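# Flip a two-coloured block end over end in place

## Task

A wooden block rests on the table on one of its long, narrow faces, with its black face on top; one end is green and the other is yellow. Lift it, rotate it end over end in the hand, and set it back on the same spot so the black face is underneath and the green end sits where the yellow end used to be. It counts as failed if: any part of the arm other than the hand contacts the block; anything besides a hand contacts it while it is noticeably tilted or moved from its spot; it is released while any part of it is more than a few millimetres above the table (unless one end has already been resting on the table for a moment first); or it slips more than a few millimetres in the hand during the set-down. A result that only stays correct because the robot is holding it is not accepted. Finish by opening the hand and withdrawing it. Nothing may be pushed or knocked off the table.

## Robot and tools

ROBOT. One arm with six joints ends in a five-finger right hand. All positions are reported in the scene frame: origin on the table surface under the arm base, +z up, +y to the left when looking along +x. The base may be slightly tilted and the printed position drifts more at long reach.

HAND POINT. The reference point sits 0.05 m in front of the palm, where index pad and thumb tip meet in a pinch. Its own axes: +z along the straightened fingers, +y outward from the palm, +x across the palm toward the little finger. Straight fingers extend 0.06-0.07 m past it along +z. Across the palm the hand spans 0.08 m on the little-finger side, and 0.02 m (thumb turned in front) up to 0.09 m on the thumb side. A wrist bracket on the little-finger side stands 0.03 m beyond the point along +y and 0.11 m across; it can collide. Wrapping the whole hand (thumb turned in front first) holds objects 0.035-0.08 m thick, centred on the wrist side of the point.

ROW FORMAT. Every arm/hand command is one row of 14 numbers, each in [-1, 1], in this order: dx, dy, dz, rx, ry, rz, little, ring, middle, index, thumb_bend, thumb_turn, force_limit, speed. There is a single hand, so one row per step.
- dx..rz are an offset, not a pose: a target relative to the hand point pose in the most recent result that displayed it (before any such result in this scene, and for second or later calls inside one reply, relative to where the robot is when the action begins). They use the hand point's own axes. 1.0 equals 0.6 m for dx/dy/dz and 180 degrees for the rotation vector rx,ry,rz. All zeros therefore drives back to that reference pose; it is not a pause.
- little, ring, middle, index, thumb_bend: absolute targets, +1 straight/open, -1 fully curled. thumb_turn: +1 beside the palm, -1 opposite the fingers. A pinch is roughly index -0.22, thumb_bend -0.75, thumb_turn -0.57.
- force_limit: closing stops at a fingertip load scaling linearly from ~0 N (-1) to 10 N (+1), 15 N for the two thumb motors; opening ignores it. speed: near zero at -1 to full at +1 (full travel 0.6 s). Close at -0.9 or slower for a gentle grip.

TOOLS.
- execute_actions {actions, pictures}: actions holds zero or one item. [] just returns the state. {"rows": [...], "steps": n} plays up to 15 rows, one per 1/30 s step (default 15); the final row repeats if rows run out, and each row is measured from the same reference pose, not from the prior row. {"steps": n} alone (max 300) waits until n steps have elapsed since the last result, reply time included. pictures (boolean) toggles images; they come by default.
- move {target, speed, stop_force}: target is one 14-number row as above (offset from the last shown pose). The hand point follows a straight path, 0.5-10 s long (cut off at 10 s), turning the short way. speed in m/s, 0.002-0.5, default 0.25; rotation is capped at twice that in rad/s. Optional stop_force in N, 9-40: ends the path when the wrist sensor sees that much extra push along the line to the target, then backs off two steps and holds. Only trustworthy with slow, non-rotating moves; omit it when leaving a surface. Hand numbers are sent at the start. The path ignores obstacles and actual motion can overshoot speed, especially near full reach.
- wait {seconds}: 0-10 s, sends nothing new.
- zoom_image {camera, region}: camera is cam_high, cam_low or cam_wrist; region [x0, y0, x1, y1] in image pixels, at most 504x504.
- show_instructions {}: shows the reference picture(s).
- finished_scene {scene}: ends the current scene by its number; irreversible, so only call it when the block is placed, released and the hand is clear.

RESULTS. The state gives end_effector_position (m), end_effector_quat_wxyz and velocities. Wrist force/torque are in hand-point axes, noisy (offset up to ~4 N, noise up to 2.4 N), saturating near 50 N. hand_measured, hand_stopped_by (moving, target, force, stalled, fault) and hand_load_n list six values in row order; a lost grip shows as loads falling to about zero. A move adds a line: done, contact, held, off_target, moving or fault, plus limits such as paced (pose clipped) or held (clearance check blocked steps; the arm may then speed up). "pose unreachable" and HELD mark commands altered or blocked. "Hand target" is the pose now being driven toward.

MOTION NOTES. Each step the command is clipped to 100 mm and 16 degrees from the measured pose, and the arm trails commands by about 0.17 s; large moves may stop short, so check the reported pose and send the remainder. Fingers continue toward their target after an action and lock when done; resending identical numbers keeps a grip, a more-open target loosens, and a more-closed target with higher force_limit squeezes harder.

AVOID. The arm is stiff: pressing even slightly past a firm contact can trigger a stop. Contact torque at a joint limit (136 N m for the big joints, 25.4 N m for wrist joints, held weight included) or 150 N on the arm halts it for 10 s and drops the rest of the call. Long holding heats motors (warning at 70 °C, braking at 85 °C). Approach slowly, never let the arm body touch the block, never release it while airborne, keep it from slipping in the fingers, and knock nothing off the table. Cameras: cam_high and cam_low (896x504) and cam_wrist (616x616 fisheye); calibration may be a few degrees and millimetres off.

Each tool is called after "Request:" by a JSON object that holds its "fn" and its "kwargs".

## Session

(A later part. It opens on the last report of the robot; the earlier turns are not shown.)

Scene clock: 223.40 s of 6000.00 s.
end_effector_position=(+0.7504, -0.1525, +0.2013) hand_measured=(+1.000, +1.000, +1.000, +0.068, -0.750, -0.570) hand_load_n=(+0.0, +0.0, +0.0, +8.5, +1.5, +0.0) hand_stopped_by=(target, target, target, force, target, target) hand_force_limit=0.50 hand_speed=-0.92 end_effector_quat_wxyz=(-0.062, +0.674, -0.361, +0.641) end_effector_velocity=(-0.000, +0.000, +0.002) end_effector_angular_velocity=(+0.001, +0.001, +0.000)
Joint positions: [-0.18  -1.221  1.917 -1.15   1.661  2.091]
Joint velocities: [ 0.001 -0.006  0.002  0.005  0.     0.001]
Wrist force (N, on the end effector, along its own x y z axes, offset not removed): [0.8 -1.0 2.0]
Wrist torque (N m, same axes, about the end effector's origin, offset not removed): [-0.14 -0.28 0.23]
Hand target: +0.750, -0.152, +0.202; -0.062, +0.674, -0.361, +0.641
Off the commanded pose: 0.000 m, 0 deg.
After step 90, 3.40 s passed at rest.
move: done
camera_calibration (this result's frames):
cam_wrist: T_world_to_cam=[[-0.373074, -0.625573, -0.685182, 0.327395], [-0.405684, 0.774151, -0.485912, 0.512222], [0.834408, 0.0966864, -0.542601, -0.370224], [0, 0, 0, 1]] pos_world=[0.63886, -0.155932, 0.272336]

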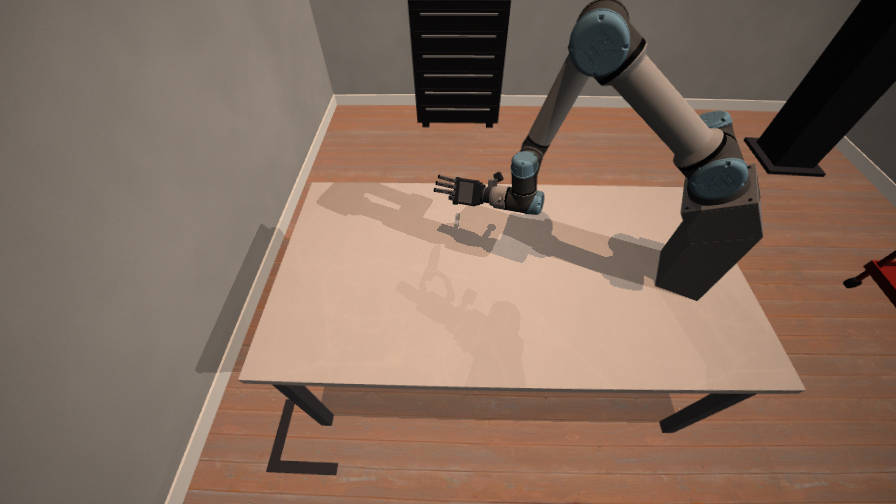

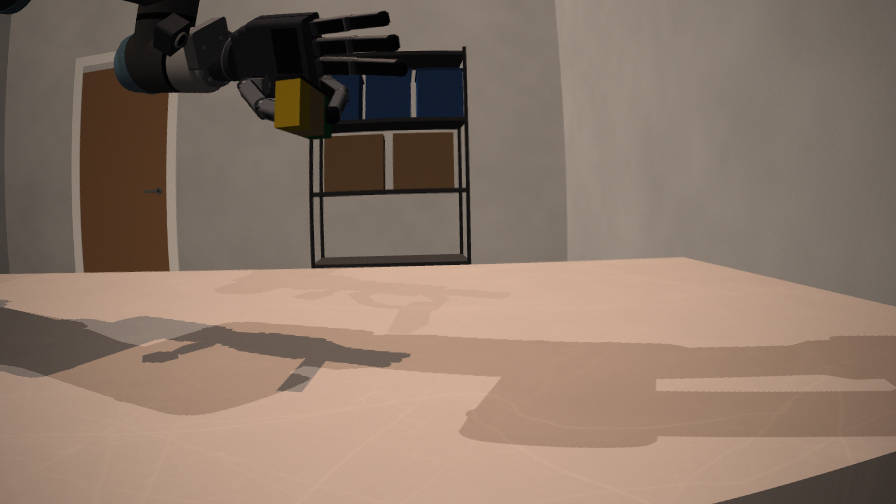

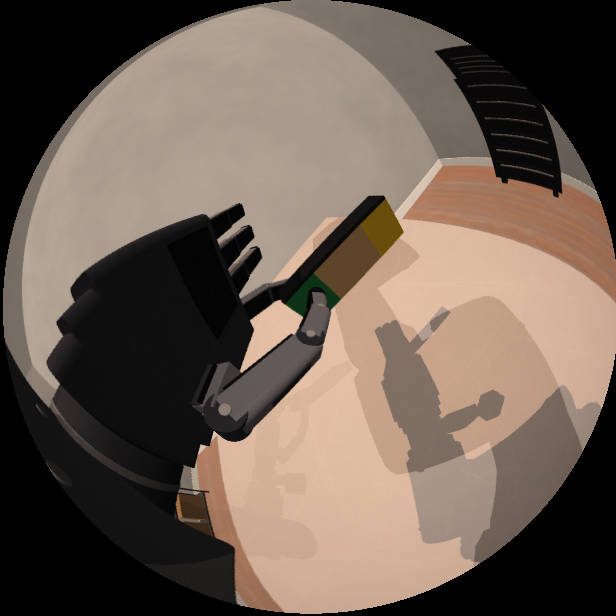

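Request:
{"fn": "execute_actions", "kwargs": {"actions": [{"rows": [[0,0,0,0,0,0,1,1,1,0.087,-0.75,-0.57,0.5,-0.95]], "steps": 15}], "pictures": false}}

Request:
{"fn": "execute_actions", "kwargs": {"actions": [{"steps": 30}]}}

Scene clock: 249.87 s of 6000.00 s.
end_effector_position=(+0.7503, -0.1524, +0.2012) hand_measured=(+1.000, +1.000, +1.000, +0.088, -0.750, -0.570) hand_load_n=(+0.0, +0.0, +0.0, +1.0, +0.5, +0.5) hand_stopped_by=(target, target, target, target, target, target) hand_force_limit=0.50 hand_speed=-0.95 end_effector_quat_wxyz=(-0.062, +0.674, -0.361, +0.641) end_effector_velocity=(+0.001, +0.001, +0.001) end_effector_angular_velocity=(-0.000, -0.001, +0.001)
Joint positions: [-0.18  -1.221  1.918 -1.15   1.661  2.091]
Joint velocities: [ 0.001 -0.001 -0.001  0.001  0.    -0.001]
Wrist force (N, on the end effector, along its own x y z axes, offset not removed): [-0.3 -1.3 0.8]
Wrist torque (N m, same axes, about the end effector's origin, offset not removed): [-0.14 0.10 0.10]
Hand target: +0.750, -0.152, +0.201; -0.062, +0.674, -0.361, +0.641
Off the commanded pose: 0.000 m, 0 deg.
Steps of this call (steps 1 to 90: nothing new was sent; then 22.97 s passed at rest; steps 91 to 105: all 15 steps of this action). Readings (end_effector_position | what the end effector reports):
91: (+0.7504, -0.1525, +0.2015) | hand_measured=(+1.000, +1.000, +1.000, +0.068, -0.750, -0.570) hand_load_n=(+0.0, +0.0, +0.0, +8.5, +1.5, +0.0) hand_stopped_by=(target, target, target, moving, target, target) hand_force_limit=0.50 hand_speed=-0.95
92: (+0.7504, -0.1525, +0.2015) | hand_measured=(+1.000, +1.000, +1.000, +0.068, -0.750, -0.570) hand_load_n=(+0.0, +0.0, +0.0, +8.5, +1.5, +0.0) hand_stopped_by=(target, target, target, moving, target, target) hand_force_limit=0.50 hand_speed=-0.95
94: (+0.7504, -0.1525, +0.2015) | hand_measured=(+1.000, +1.000, +1.000, +0.070, -0.750, -0.570) hand_load_n=(+0.0, +0.0, +0.0, +7.5, +1.0, +0.0) hand_stopped_by=(target, target, target, moving, target, target) hand_force_limit=0.50 hand_speed=-0.95
98: (+0.7503, -0.1524, +0.2013) | hand_measured=(+1.000, +1.000, +1.000, +0.080, -0.750, -0.570) hand_load_n=(+0.0, +0.0, +0.0, +3.5, +1.0, +0.0) hand_stopped_by=(target, target, target, moving, target, target) hand_force_limit=0.50 hand_speed=-0.95
105: the state above

Scene clock: 250.87 s of 6000.00 s.
end_effector_position=(+0.7504, -0.1525, +0.2013) hand_measured=(+1.000, +1.000, +1.000, +0.088, -0.750, -0.570) hand_load_n=(+0.0, +0.0, +0.0, +0.5, +1.0, +0.0) hand_stopped_by=(target, target, target, target, target, target) hand_force_limit=0.50 hand_speed=-0.95 end_effector_quat_wxyz=(-0.062, +0.674, -0.361, +0.641) end_effector_velocity=(+0.000, -0.000, +0.000) end_effector_angular_velocity=(+0.001, -0.000, +0.000)
Joint positions: [-0.18  -1.221  1.917 -1.15   1.661  2.091]
Joint velocities: [-0.    -0.001  0.     0.001 -0.     0.001]
Wrist force (N, on the end effector, along its own x y z axes, offset not removed): [-1.2 1.0 1.2]
Wrist torque (N m, same axes, about the end effector's origin, offset not removed): [0.26 0.12 0.06]
Hand target: +0.750, -0.152, +0.201; -0.062, +0.674, -0.361, +0.641
Off the commanded pose: 0.000 m, 0 deg.
Steps of this call (steps 1 to 30: nothing new was sent). Readings (end_effector_position | what the end effector reports):
1: (+0.7503, -0.1524, +0.2012) | hand_measured=(+1.000, +1.000, +1.000, +0.088, -0.750, -0.570) hand_load_n=(+0.0, +0.0, +0.0, +1.0, +0.5, +0.5) hand_stopped_by=(target, target, target, target, target, target) hand_force_limit=0.50 hand_speed=-0.95
2: (+0.7503, -0.1525, +0.2012) | hand_measured=(+1.000, +1.000, +1.000, +0.088, -0.750, -0.570) hand_load_n=(+0.0, +0.0, +0.0, +1.0, +0.5, +0.0) hand_stopped_by=(target, target, target, target, target, target) hand_force_limit=0.50 hand_speed=-0.95
4: (+0.7504, -0.1525, +0.2013) | hand_measured=(+1.000, +1.000, +1.000, +0.088, -0.750, -0.570) hand_load_n=(+0.0, +0.0, +0.0, +0.5, +1.0, +0.0) hand_stopped_by=(target, target, target, target, target, target) hand_force_limit=0.50 hand_speed=-0.95
8: (+0.7504, -0.1525, +0.2013) | hand_measured=(+1.000, +1.000, +1.000, +0.088, -0.750, -0.570) hand_load_n=(+0.0, +0.0, +0.0, +0.5, +1.0, +0.0) hand_stopped_by=(target, target, target, target, target, target) hand_force_limit=0.50 hand_speed=-0.95
30: the state above
camera_calibration (this result's frames):
cam_wrist: T_world_to_cam=[[-0.37307, -0.625569, -0.685188, 0.327409], [-0.405686, 0.774154, -0.485906, 0.512211], [0.834409, 0.0966943, -0.542598, -0.370226], [0, 0, 0, 1]] pos_world=[0.638863, -0.155915, 0.272339]

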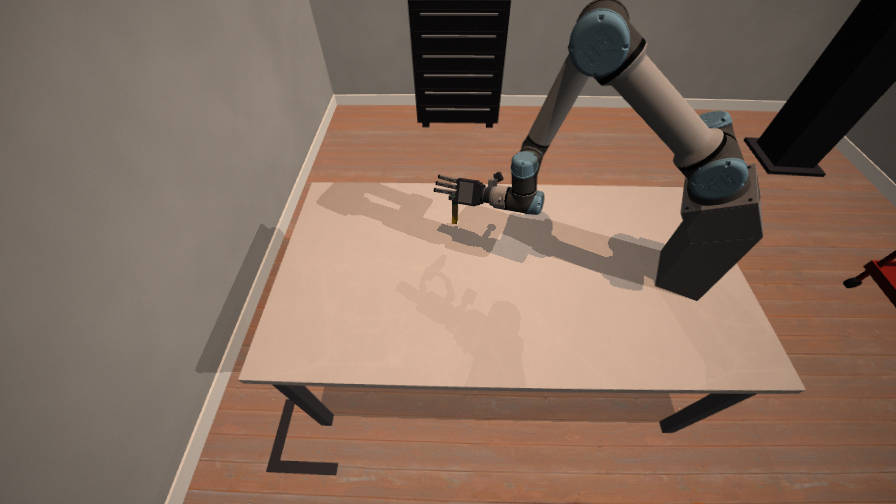

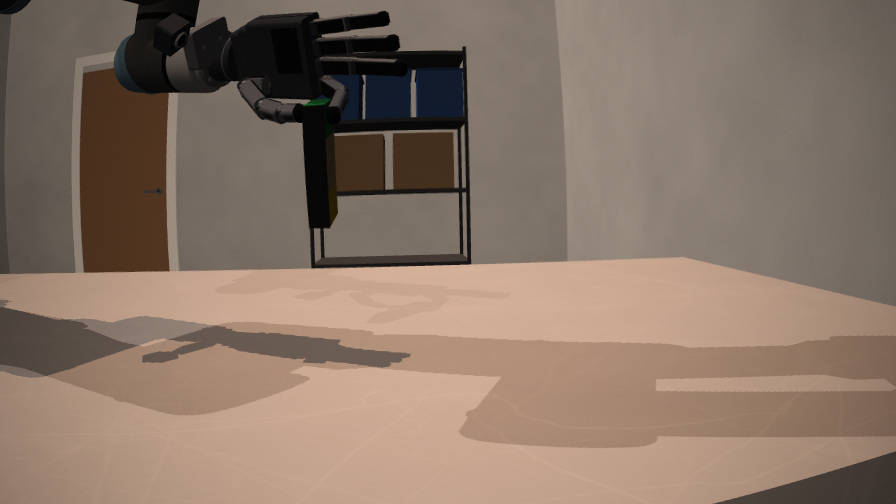

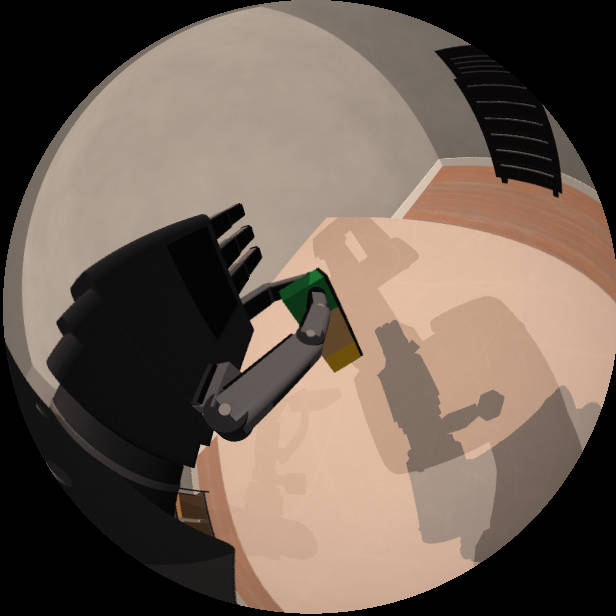

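The grip is much looser than expected (0.5 N) and the block swung to hanging. I'll tighten right away.

Request:
{"fn": "execute_actions", "kwargs": {"actions": [{"rows": [[0,0,0,0,0,0,1,1,1,-0.35,-0.75,-0.57,0.2,-0.95]], "steps": 15}]}}

Request:
{"fn": "zoom_image", "kwargs": {"camera": "cam_wrist", "region": [250, 240, 390, 380]}}

Request:
{"fn": "zoom_image", "kwargs": {"camera": "cam_low", "region": [230, 60, 410, 240]}}

Scene clock: 257.17 s of 6000.00 s.
end_effector_position=(+0.7504, -0.1525, +0.2013) hand_measured=(+1.000, +1.000, +1.000, +0.068, -0.748, -0.570) hand_load_n=(+0.0, +0.0, +0.0, +6.5, +2.5, +0.5) hand_stopped_by=(target, target, target, force, target, target) hand_force_limit=0.20 hand_speed=-0.95 end_effector_quat_wxyz=(-0.062, +0.674, -0.361, +0.641) end_effector_velocity=(-0.000, +0.001, -0.001) end_effector_angular_velocity=(+0.000, +0.001, +0.001)
Joint positions: [-0.18  -1.221  1.917 -1.15   1.661  2.091]
Joint velocities: [ 0.     0.001 -0.    -0.    -0.    -0.   ]
Wrist force (N, on the end effector, along its own x y z axes, offset not removed): [-1.4 -1.1 2.9]
Wrist torque (N m, same axes, about the end effector's origin, offset not removed): [-0.25 0.08 -0.03]
Hand target: +0.750, -0.152, +0.201; -0.062, +0.674, -0.361, +0.641
Off the commanded pose: 0.000 m, 0 deg.
Steps of this call (steps 1 to 90: nothing new was sent; then 2.80 s passed at rest; steps 91 to 105: all 15 steps of this action). Readings (end_effector_position | what the end effector reports):
91: (+0.7504, -0.1525, +0.2013) | hand_measured=(+1.000, +1.000, +1.000, +0.088, -0.750, -0.570) hand_load_n=(+0.0, +0.0, +0.0, +0.5, +1.0, +0.0) hand_stopped_by=(target, target, target, moving, target, target) hand_force_limit=0.20 hand_speed=-0.95
92: (+0.7504, -0.1525, +0.2013) | hand_measured=(+1.000, +1.000, +1.000, +0.088, -0.750, -0.570) hand_load_n=(+0.0, +0.0, +0.0, +0.5, +1.0, +0.0) hand_stopped_by=(target, target, target, moving, target, target) hand_force_limit=0.20 hand_speed=-0.95
94: (+0.7504, -0.1525, +0.2013) | hand_measured=(+1.000, +1.000, +1.000, +0.086, -0.750, -0.570) hand_load_n=(+0.0, +0.0, +0.0, +1.0, +1.0, +0.0) hand_stopped_by=(target, target, target, moving, target, target) hand_force_limit=0.20 hand_speed=-0.95
98: (+0.7504, -0.1525, +0.2013) | hand_measured=(+1.000, +1.000, +1.000, +0.076, -0.750, -0.570) hand_load_n=(+0.0, +0.0, +0.0, +4.0, +1.5, +0.5) hand_stopped_by=(target, target, target, moving, target, target) hand_force_limit=0.20 hand_speed=-0.95
105: the state above
camera_calibration (this result's frames):
cam_wrist: T_world_to_cam=[[-0.373075, -0.625578, -0.685176, 0.327394], [-0.405686, 0.774147, -0.485916, 0.512225], [0.834406, 0.0966836, -0.542604, -0.370222], [0, 0, 0, 1]] pos_world=[0.638861, -0.155932, 0.272337]

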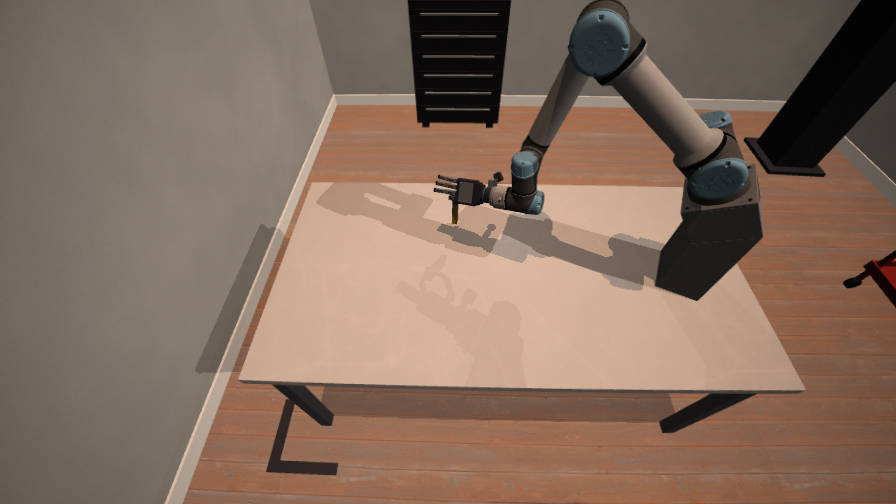

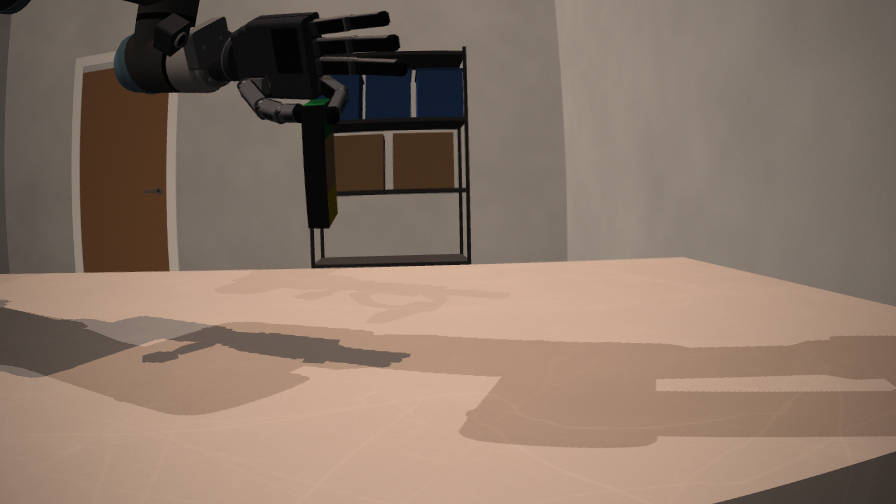

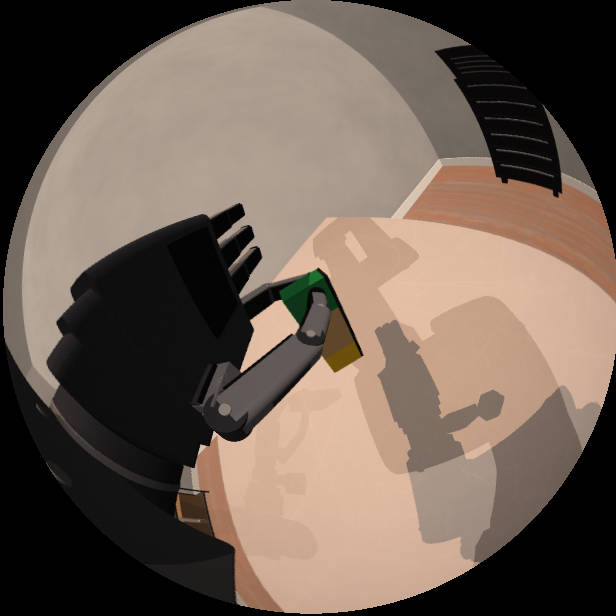

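Region (250, 240, 390, 380) of cam_wrist's 616x616 image, scaled by 3.600, with more detail than that image has.

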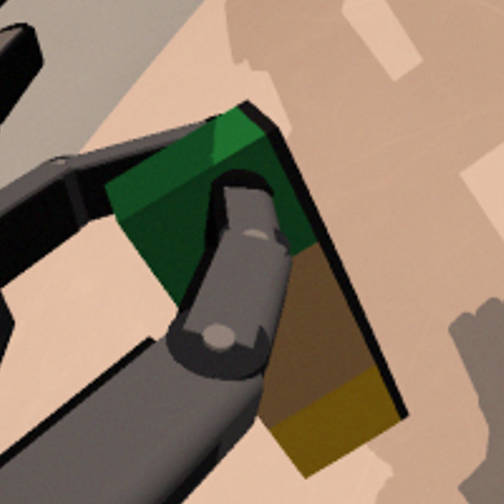

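Region (230, 60, 410, 240) of cam_low's 896x504 image, scaled by 2.800, with more detail than that image has.

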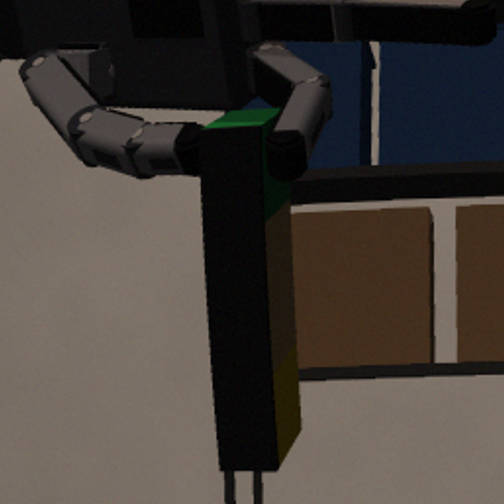

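Request:
{"fn": "move", "kwargs": {"target": [0,0,0,0.00944,0.15351,-0.44651,1,1,1,-0.35,-0.75,-0.57,0.2,-0.95], "speed": 0.1}}

Request:
{"fn": "zoom_image", "kwargs": {"camera": "cam_wrist", "region": [250, 240, 390, 380]}}

Scene clock: 329.87 s of 6000.00 s.
end_effector_position=(+0.7504, -0.1526, +0.2013) hand_measured=(+1.000, +1.000, +1.000, +0.068, -0.748, -0.570) hand_load_n=(+0.0, +0.0, +0.0, +6.5, +2.0, +0.5) hand_stopped_by=(target, target, target, force, target, target) hand_force_limit=0.20 hand_speed=-0.95 end_effector_quat_wxyz=(+0.434, +0.587, +0.159, +0.665) end_effector_velocity=(-0.000, +0.000, -0.001) end_effector_angular_velocity=(-0.016, +0.003, +0.000)
Joint positions: [-0.189 -0.765  1.759 -1.876  1.538  0.657]
Joint velocities: [-0.003  0.005 -0.002 -0.005 -0.006 -0.013]
Wrist force (N, on the end effector, along its own x y z axes, offset not removed): [-0.8 -1.2 2.2]
Wrist torque (N m, same axes, about the end effector's origin, offset not removed): [-0.05 0.03 0.01]
Hand target: +0.750, -0.153, +0.201; +0.434, +0.586, +0.160, +0.665
Off the commanded pose: 0.000 m, 0 deg.
After step 90, 61.93 s passed at rest.
move: done
camera_calibration (this result's frames):
cam_wrist: T_world_to_cam=[[-0.380783, -0.70331, 0.600299, 0.062491], [-0.532259, -0.36415, -0.764261, 0.489686], [0.756112, -0.610532, -0.235681, -0.48114], [0, 0, 0, 1]] pos_world=[0.648231, -0.0714821, 0.223339]

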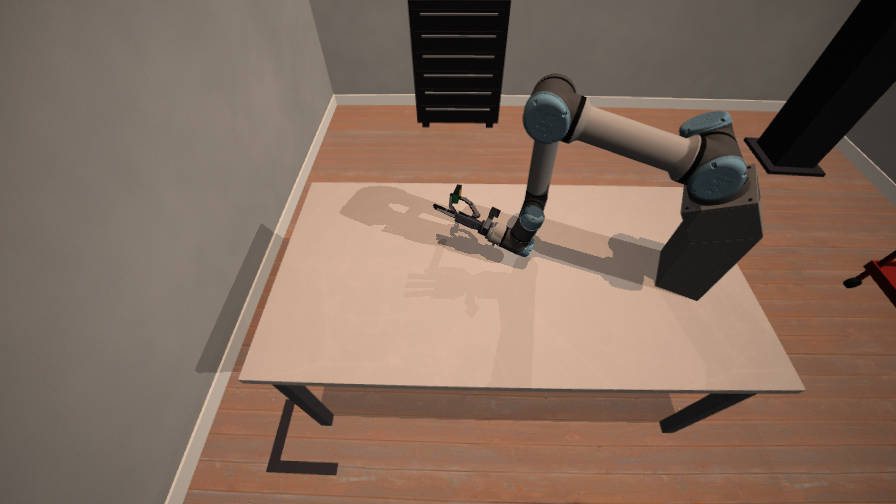

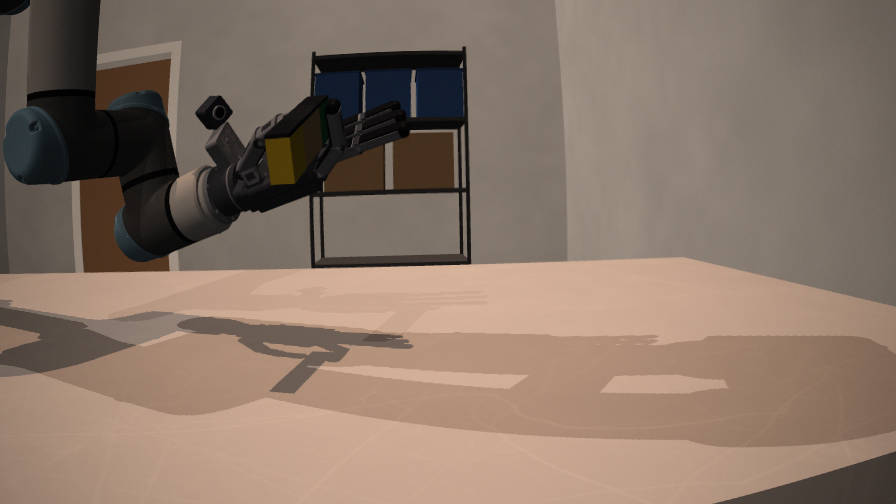

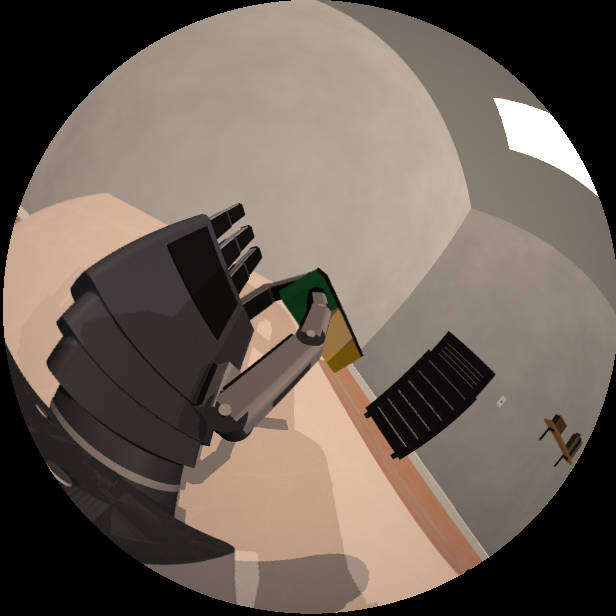

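Region (250, 240, 390, 380) of cam_wrist's 616x616 image, scaled by 3.600, with more detail than that image has.

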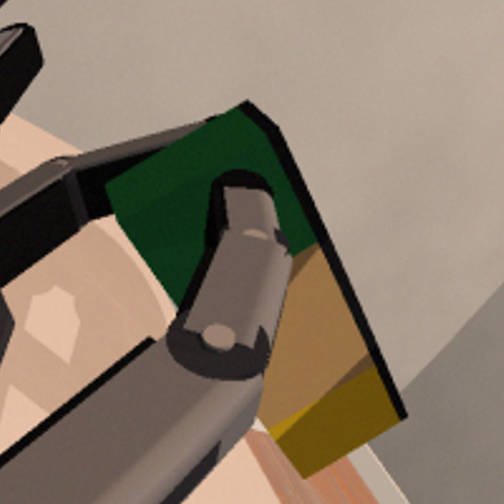

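Request:
{"fn": "execute_actions", "kwargs": {"actions": [{"rows": [[0,0,0,0,0,0,1,1,1,0.078,-0.75,-0.57,0.2,-0.95]], "steps": 15}], "pictures": false}}

Request:
{"fn": "execute_actions", "kwargs": {"actions": [{"steps": 30}]}}

Request:
{"fn": "zoom_image", "kwargs": {"camera": "cam_wrist", "region": [250, 240, 390, 380]}}

Scene clock: 335.93 s of 6000.00 s.
end_effector_position=(+0.7504, -0.1526, +0.2014) hand_measured=(+1.000, +1.000, +1.000, +0.078, -0.748, -0.570) hand_load_n=(+0.0, +0.0, +0.0, +3.0, +1.5, +0.0) hand_stopped_by=(target, target, target, target, target, target) hand_force_limit=0.20 hand_speed=-0.95 end_effector_quat_wxyz=(+0.434, +0.587, +0.159, +0.665) end_effector_velocity=(-0.000, -0.000, +0.000) end_effector_angular_velocity=(+0.001, -0.001, +0.000)
Joint positions: [-0.189 -0.764  1.759 -1.876  1.538  0.657]
Joint velocities: [-0.    -0.001  0.001 -0.     0.     0.001]
Wrist force (N, on the end effector, along its own x y z axes, offset not removed): [-1.7 -1.7 3.3]
Wrist torque (N m, same axes, about the end effector's origin, offset not removed): [-0.26 0.12 -0.14]
Hand target: +0.750, -0.153, +0.201; +0.434, +0.587, +0.159, +0.665
Off the commanded pose: 0.000 m, 0 deg.
Steps of this call (steps 1 to 90: nothing new was sent; then 2.57 s passed at rest; steps 91 to 105: all 15 steps of this action). Readings (end_effector_position | what the end effector reports):
91: (+0.7504, -0.1526, +0.2013) | hand_measured=(+1.000, +1.000, +1.000, +0.068, -0.748, -0.570) hand_load_n=(+0.0, +0.0, +0.0, +6.5, +2.0, +0.5) hand_stopped_by=(target, target, target, moving, target, target) hand_force_limit=0.20 hand_speed=-0.95
92: (+0.7504, -0.1526, +0.2013) | hand_measured=(+1.000, +1.000, +1.000, +0.068, -0.748, -0.570) hand_load_n=(+0.0, +0.0, +0.0, +6.5, +2.0, +0.5) hand_stopped_by=(target, target, target, moving, target, target) hand_force_limit=0.20 hand_speed=-0.95
94: (+0.7504, -0.1526, +0.2013) | hand_measured=(+1.000, +1.000, +1.000, +0.070, -0.748, -0.570) hand_load_n=(+0.0, +0.0, +0.0, +6.0, +2.0, +0.5) hand_stopped_by=(target, target, target, moving, target, target) hand_force_limit=0.20 hand_speed=-0.95
98: (+0.7504, -0.1527, +0.2013) | hand_measured=(+1.000, +1.000, +1.000, +0.078, -0.748, -0.570) hand_load_n=(+0.0, +0.0, +0.0, +3.0, +1.5, +0.0) hand_stopped_by=(target, target, target, moving, target, target) hand_force_limit=0.20 hand_speed=-0.95
105: the state above

Scene clock: 336.93 s of 6000.00 s.
end_effector_position=(+0.7504, -0.1526, +0.2013) hand_measured=(+1.000, +1.000, +1.000, +0.078, -0.748, -0.570) hand_load_n=(+0.0, +0.0, +0.0, +3.0, +1.5, +0.0) hand_stopped_by=(target, target, target, target, target, target) hand_force_limit=0.20 hand_speed=-0.95 end_effector_quat_wxyz=(+0.434, +0.587, +0.159, +0.665) end_effector_velocity=(+0.000, +0.000, +0.000) end_effector_angular_velocity=(+0.001, -0.001, +0.000)
Joint positions: [-0.189 -0.765  1.759 -1.876  1.538  0.657]
Joint velocities: [ 0.     0.    -0.    -0.     0.     0.001]
Wrist force (N, on the end effector, along its own x y z axes, offset not removed): [-1.2 -0.1 1.7]
Wrist torque (N m, same axes, about the end effector's origin, offset not removed): [0.06 0.10 0.04]
Hand target: +0.750, -0.153, +0.201; +0.434, +0.587, +0.159, +0.665
Off the commanded pose: 0.000 m, 0 deg.
Steps of this call (steps 1 to 30: nothing new was sent). Readings (end_effector_position | what the end effector reports):
1: (+0.7504, -0.1526, +0.2014) | hand_measured=(+1.000, +1.000, +1.000, +0.078, -0.748, -0.570) hand_load_n=(+0.0, +0.0, +0.0, +3.0, +1.5, +0.0) hand_stopped_by=(target, target, target, target, target, target) hand_force_limit=0.20 hand_speed=-0.95
2: (+0.7504, -0.1526, +0.2014) | hand_measured=(+1.000, +1.000, +1.000, +0.078, -0.748, -0.570) hand_load_n=(+0.0, +0.0, +0.0, +3.0, +1.5, +0.0) hand_stopped_by=(target, target, target, target, target, target) hand_force_limit=0.20 hand_speed=-0.95
4: (+0.7504, -0.1526, +0.2014) | hand_measured=(+1.000, +1.000, +1.000, +0.078, -0.748, -0.570) hand_load_n=(+0.0, +0.0, +0.0, +3.0, +1.5, +0.0) hand_stopped_by=(target, target, target, target, target, target) hand_force_limit=0.20 hand_speed=-0.95
8: (+0.7504, -0.1526, +0.2013) | hand_measured=(+1.000, +1.000, +1.000, +0.078, -0.748, -0.570) hand_load_n=(+0.0, +0.0, +0.0, +3.0, +1.5, +0.0) hand_stopped_by=(target, target, target, target, target, target) hand_force_limit=0.20 hand_speed=-0.95
30: the state above
camera_calibration (this result's frames):
cam_wrist: T_world_to_cam=[[-0.380783, -0.70331, 0.600299, 0.062491], [-0.532259, -0.36415, -0.764261, 0.489686], [0.756111, -0.610533, -0.235681, -0.48114], [0, 0, 0, 1]] pos_world=[0.648231, -0.0714821, 0.223339]

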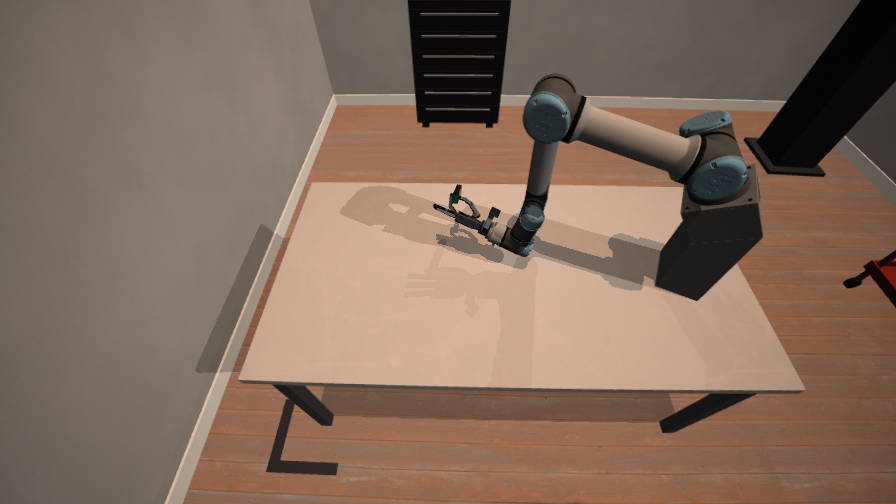

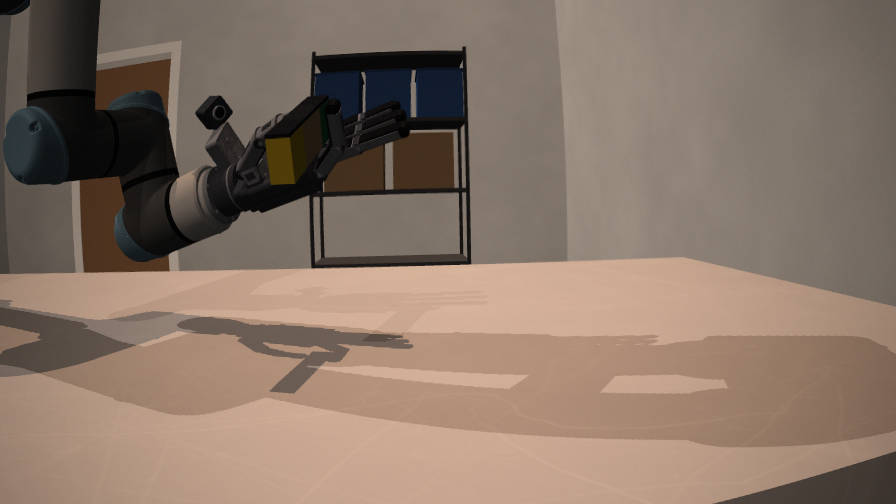

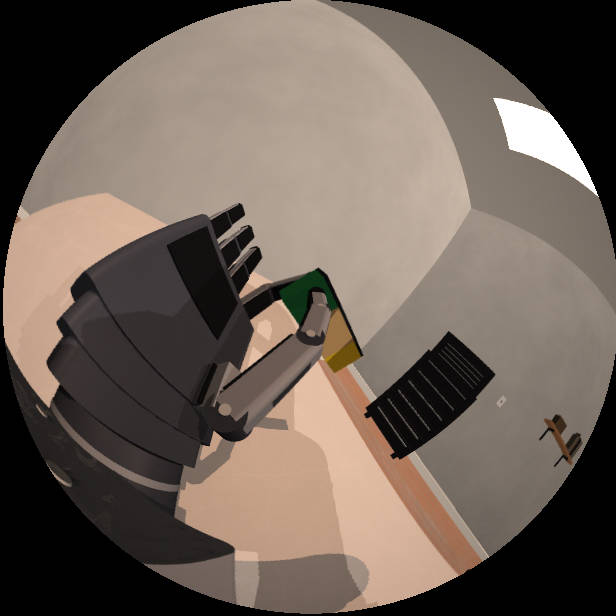

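Region (250, 240, 390, 380) of cam_wrist's 616x616 image, scaled by 3.600, with more detail than that image has.

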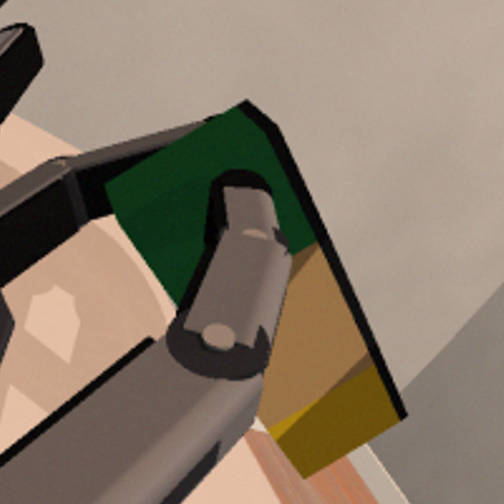

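Request:
{"fn": "execute_actions", "kwargs": {"actions": []}}

Scene clock: 356.47 s of 6000.00 s.
end_effector_position=(+0.7504, -0.1526, +0.2013) hand_measured=(+1.000, +1.000, +1.000, +0.078, -0.748, -0.570) hand_load_n=(+0.0, +0.0, +0.0, +3.0, +1.5, +0.0) hand_stopped_by=(target, target, target, target, target, target) hand_force_limit=0.20 hand_speed=-0.95 end_effector_quat_wxyz=(+0.434, +0.587, +0.159, +0.665) end_effector_velocity=(-0.000, +0.000, -0.001) end_effector_angular_velocity=(+0.001, +0.001, -0.000)
Joint positions: [-0.189 -0.765  1.759 -1.876  1.538  0.657]
Joint velocities: [0.    0.    0.    0.001 0.001 0.   ]
Wrist force (N, on the end effector, along its own x y z axes, offset not removed): [-0.3 -0.9 1.9]
Wrist torque (N m, same axes, about the end effector's origin, offset not removed): [-0.07 -0.08 0.07]
Hand target: +0.750, -0.153, +0.201; +0.434, +0.587, +0.159, +0.665
Off the commanded pose: 0.000 m, 0 deg.
Steps of this call (steps 1 to 90: nothing new was sent; then 16.53 s passed at rest). Readings (end_effector_position | what the end effector reports):
1: (+0.7504, -0.1526, +0.2013) | hand_measured=(+1.000, +1.000, +1.000, +0.078, -0.748, -0.570) hand_load_n=(+0.0, +0.0, +0.0, +3.0, +1.5, +0.0) hand_stopped_by=(target, target, target, target, target, target) hand_force_limit=0.20 hand_speed=-0.95
2: (+0.7504, -0.1526, +0.2013) | hand_measured=(+1.000, +1.000, +1.000, +0.078, -0.748, -0.570) hand_load_n=(+0.0, +0.0, +0.0, +3.0, +1.5, +0.0) hand_stopped_by=(target, target, target, target, target, target) hand_force_limit=0.20 hand_speed=-0.95
4: (+0.7504, -0.1526, +0.2013) | hand_measured=(+1.000, +1.000, +1.000, +0.078, -0.748, -0.570) hand_load_n=(+0.0, +0.0, +0.0, +3.0, +1.5, +0.0) hand_stopped_by=(target, target, target, target, target, target) hand_force_limit=0.20 hand_speed=-0.95
8: (+0.7504, -0.1526, +0.2013) | hand_measured=(+1.000, +1.000, +1.000, +0.078, -0.748, -0.570) hand_load_n=(+0.0, +0.0, +0.0, +3.0, +1.5, +0.0) hand_stopped_by=(target, target, target, target, target, target) hand_force_limit=0.20 hand_speed=-0.95
90: the state above
camera_calibration (this result's frames):
cam_wrist: T_world_to_cam=[[-0.380783, -0.70331, 0.600299, 0.0624911], [-0.532259, -0.36415, -0.764261, 0.489686], [0.756112, -0.610532, -0.235681, -0.481141], [0, 0, 0, 1]] pos_world=[0.648231, -0.0714821, 0.223339]

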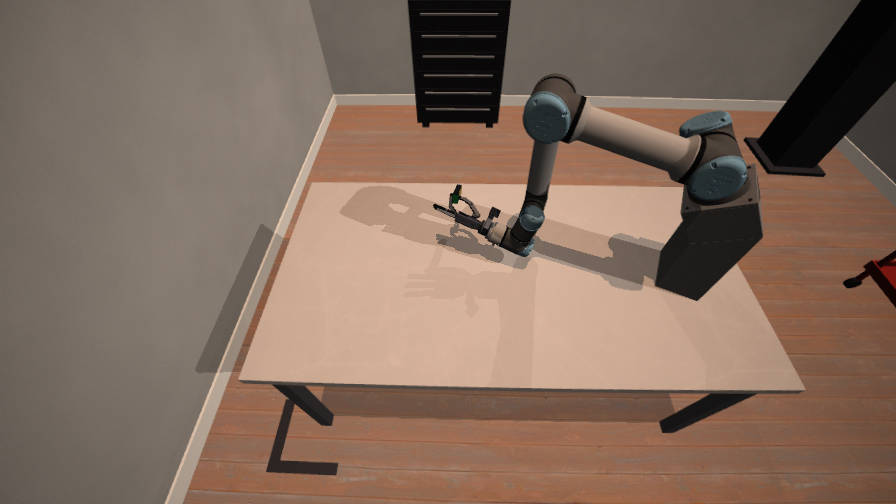

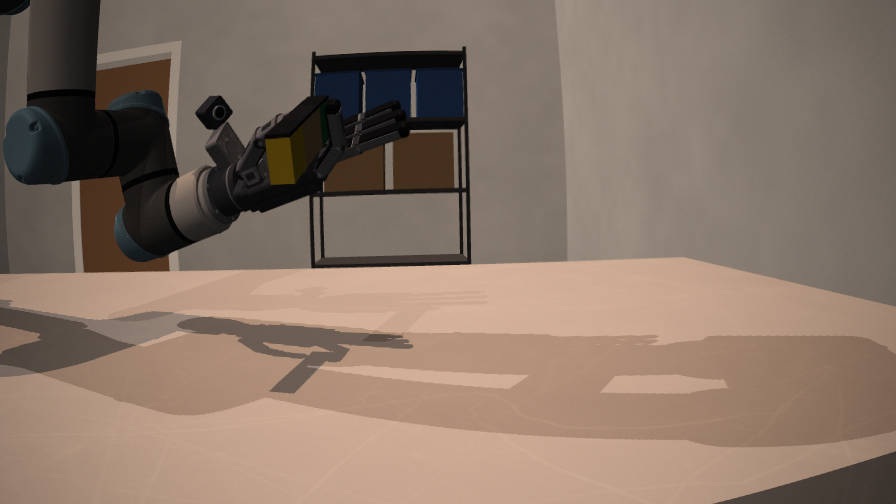

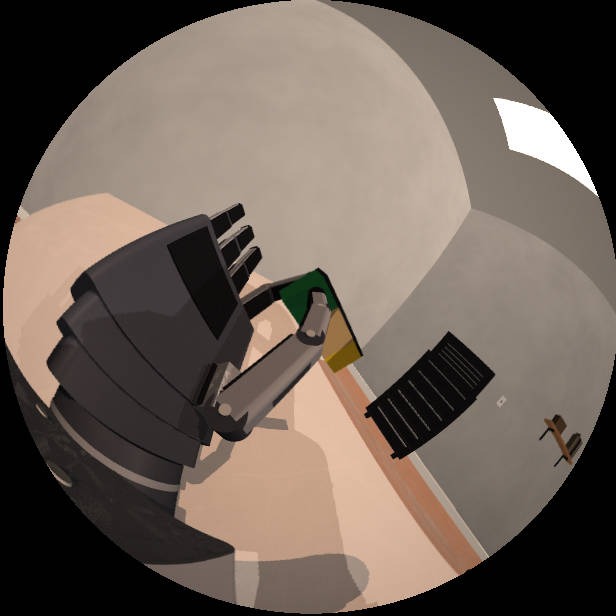

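Request:
{"fn": "execute_actions", "kwargs": {"actions": [{"rows": [[0,0,0,0,0,0,1,1,1,0.081,-0.75,-0.57,0.2,-0.95]], "steps": 15}]}}

Scene clock: 362.90 s of 6000.00 s.
end_effector_position=(+0.7504, -0.1526, +0.2013) hand_measured=(+1.000, +1.000, +1.000, +0.082, -0.748, -0.570) hand_load_n=(+0.0, +0.0, +0.0, +2.0, +1.0, +0.0) hand_stopped_by=(target, target, target, target, target, target) hand_force_limit=0.20 hand_speed=-0.95 end_effector_quat_wxyz=(+0.434, +0.587, +0.159, +0.665) end_effector_velocity=(+0.000, +0.000, -0.000) end_effector_angular_velocity=(+0.000, +0.000, +0.000)
Joint positions: [-0.189 -0.765  1.759 -1.876  1.538  0.657]
Joint velocities: [ 0.  0.  0.  0. -0.  0.]
Wrist force (N, on the end effector, along its own x y z axes, offset not removed): [-1.4 -0.4 2.1]
Wrist torque (N m, same axes, about the end effector's origin, offset not removed): [0.09 0.09 0.04]
Hand target: +0.750, -0.153, +0.201; +0.434, +0.587, +0.159, +0.665
Off the commanded pose: 0.000 m, 0 deg.
Steps of this call (steps 1 to 90: nothing new was sent; then 2.93 s passed at rest; steps 91 to 105: all 15 steps of this action). Readings (end_effector_position | what the end effector reports):
91: (+0.7504, -0.1526, +0.2013) | hand_measured=(+1.000, +1.000, +1.000, +0.078, -0.748, -0.570) hand_load_n=(+0.0, +0.0, +0.0, +3.0, +1.5, +0.0) hand_stopped_by=(target, target, target, moving, target, target) hand_force_limit=0.20 hand_speed=-0.95
92: (+0.7504, -0.1526, +0.2013) | hand_measured=(+1.000, +1.000, +1.000, +0.078, -0.748, -0.570) hand_load_n=(+0.0, +0.0, +0.0, +3.0, +1.5, +0.0) hand_stopped_by=(target, target, target, moving, target, target) hand_force_limit=0.20 hand_speed=-0.95
94: (+0.7504, -0.1526, +0.2013) | hand_measured=(+1.000, +1.000, +1.000, +0.082, -0.748, -0.570) hand_load_n=(+0.0, +0.0, +0.0, +2.5, +1.0, +0.0) hand_stopped_by=(target, target, target, moving, target, target) hand_force_limit=0.20 hand_speed=-0.95
98: (+0.7504, -0.1526, +0.2013) | hand_measured=(+1.000, +1.000, +1.000, +0.082, -0.748, -0.570) hand_load_n=(+0.0, +0.0, +0.0, +2.0, +1.0, +0.0) hand_stopped_by=(target, target, target, target, target, target) hand_force_limit=0.20 hand_speed=-0.95
105: the state above
camera_calibration (this result's frames):
cam_wrist: T_world_to_cam=[[-0.380783, -0.70331, 0.600299, 0.0624911], [-0.532259, -0.36415, -0.764261, 0.489686], [0.756112, -0.610532, -0.235681, -0.48114], [0, 0, 0, 1]] pos_world=[0.648231, -0.071482, 0.223339]

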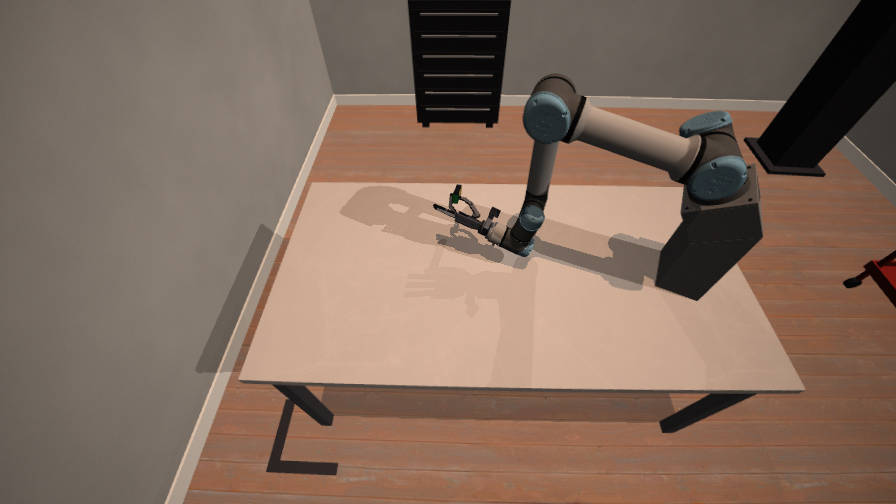

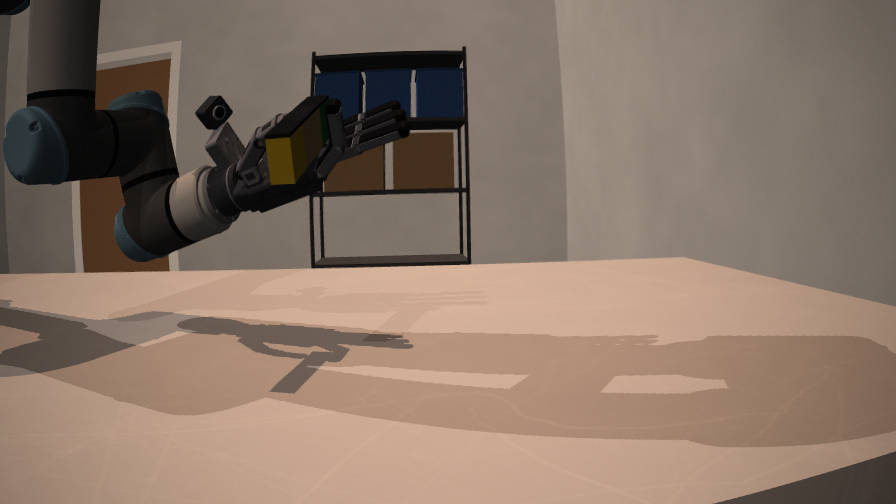

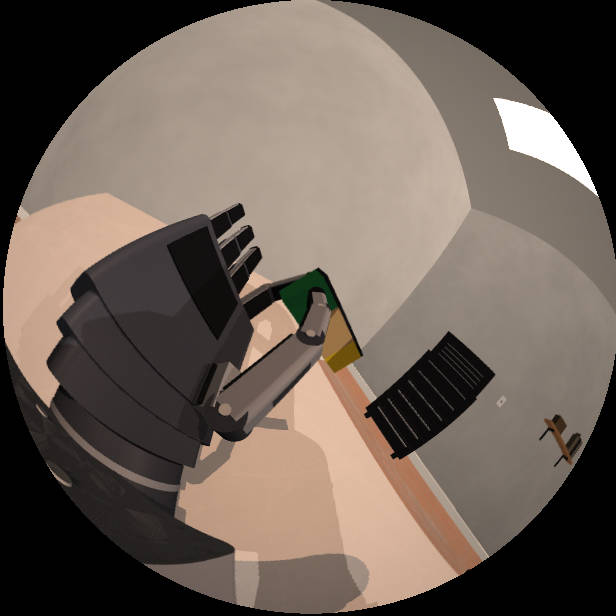

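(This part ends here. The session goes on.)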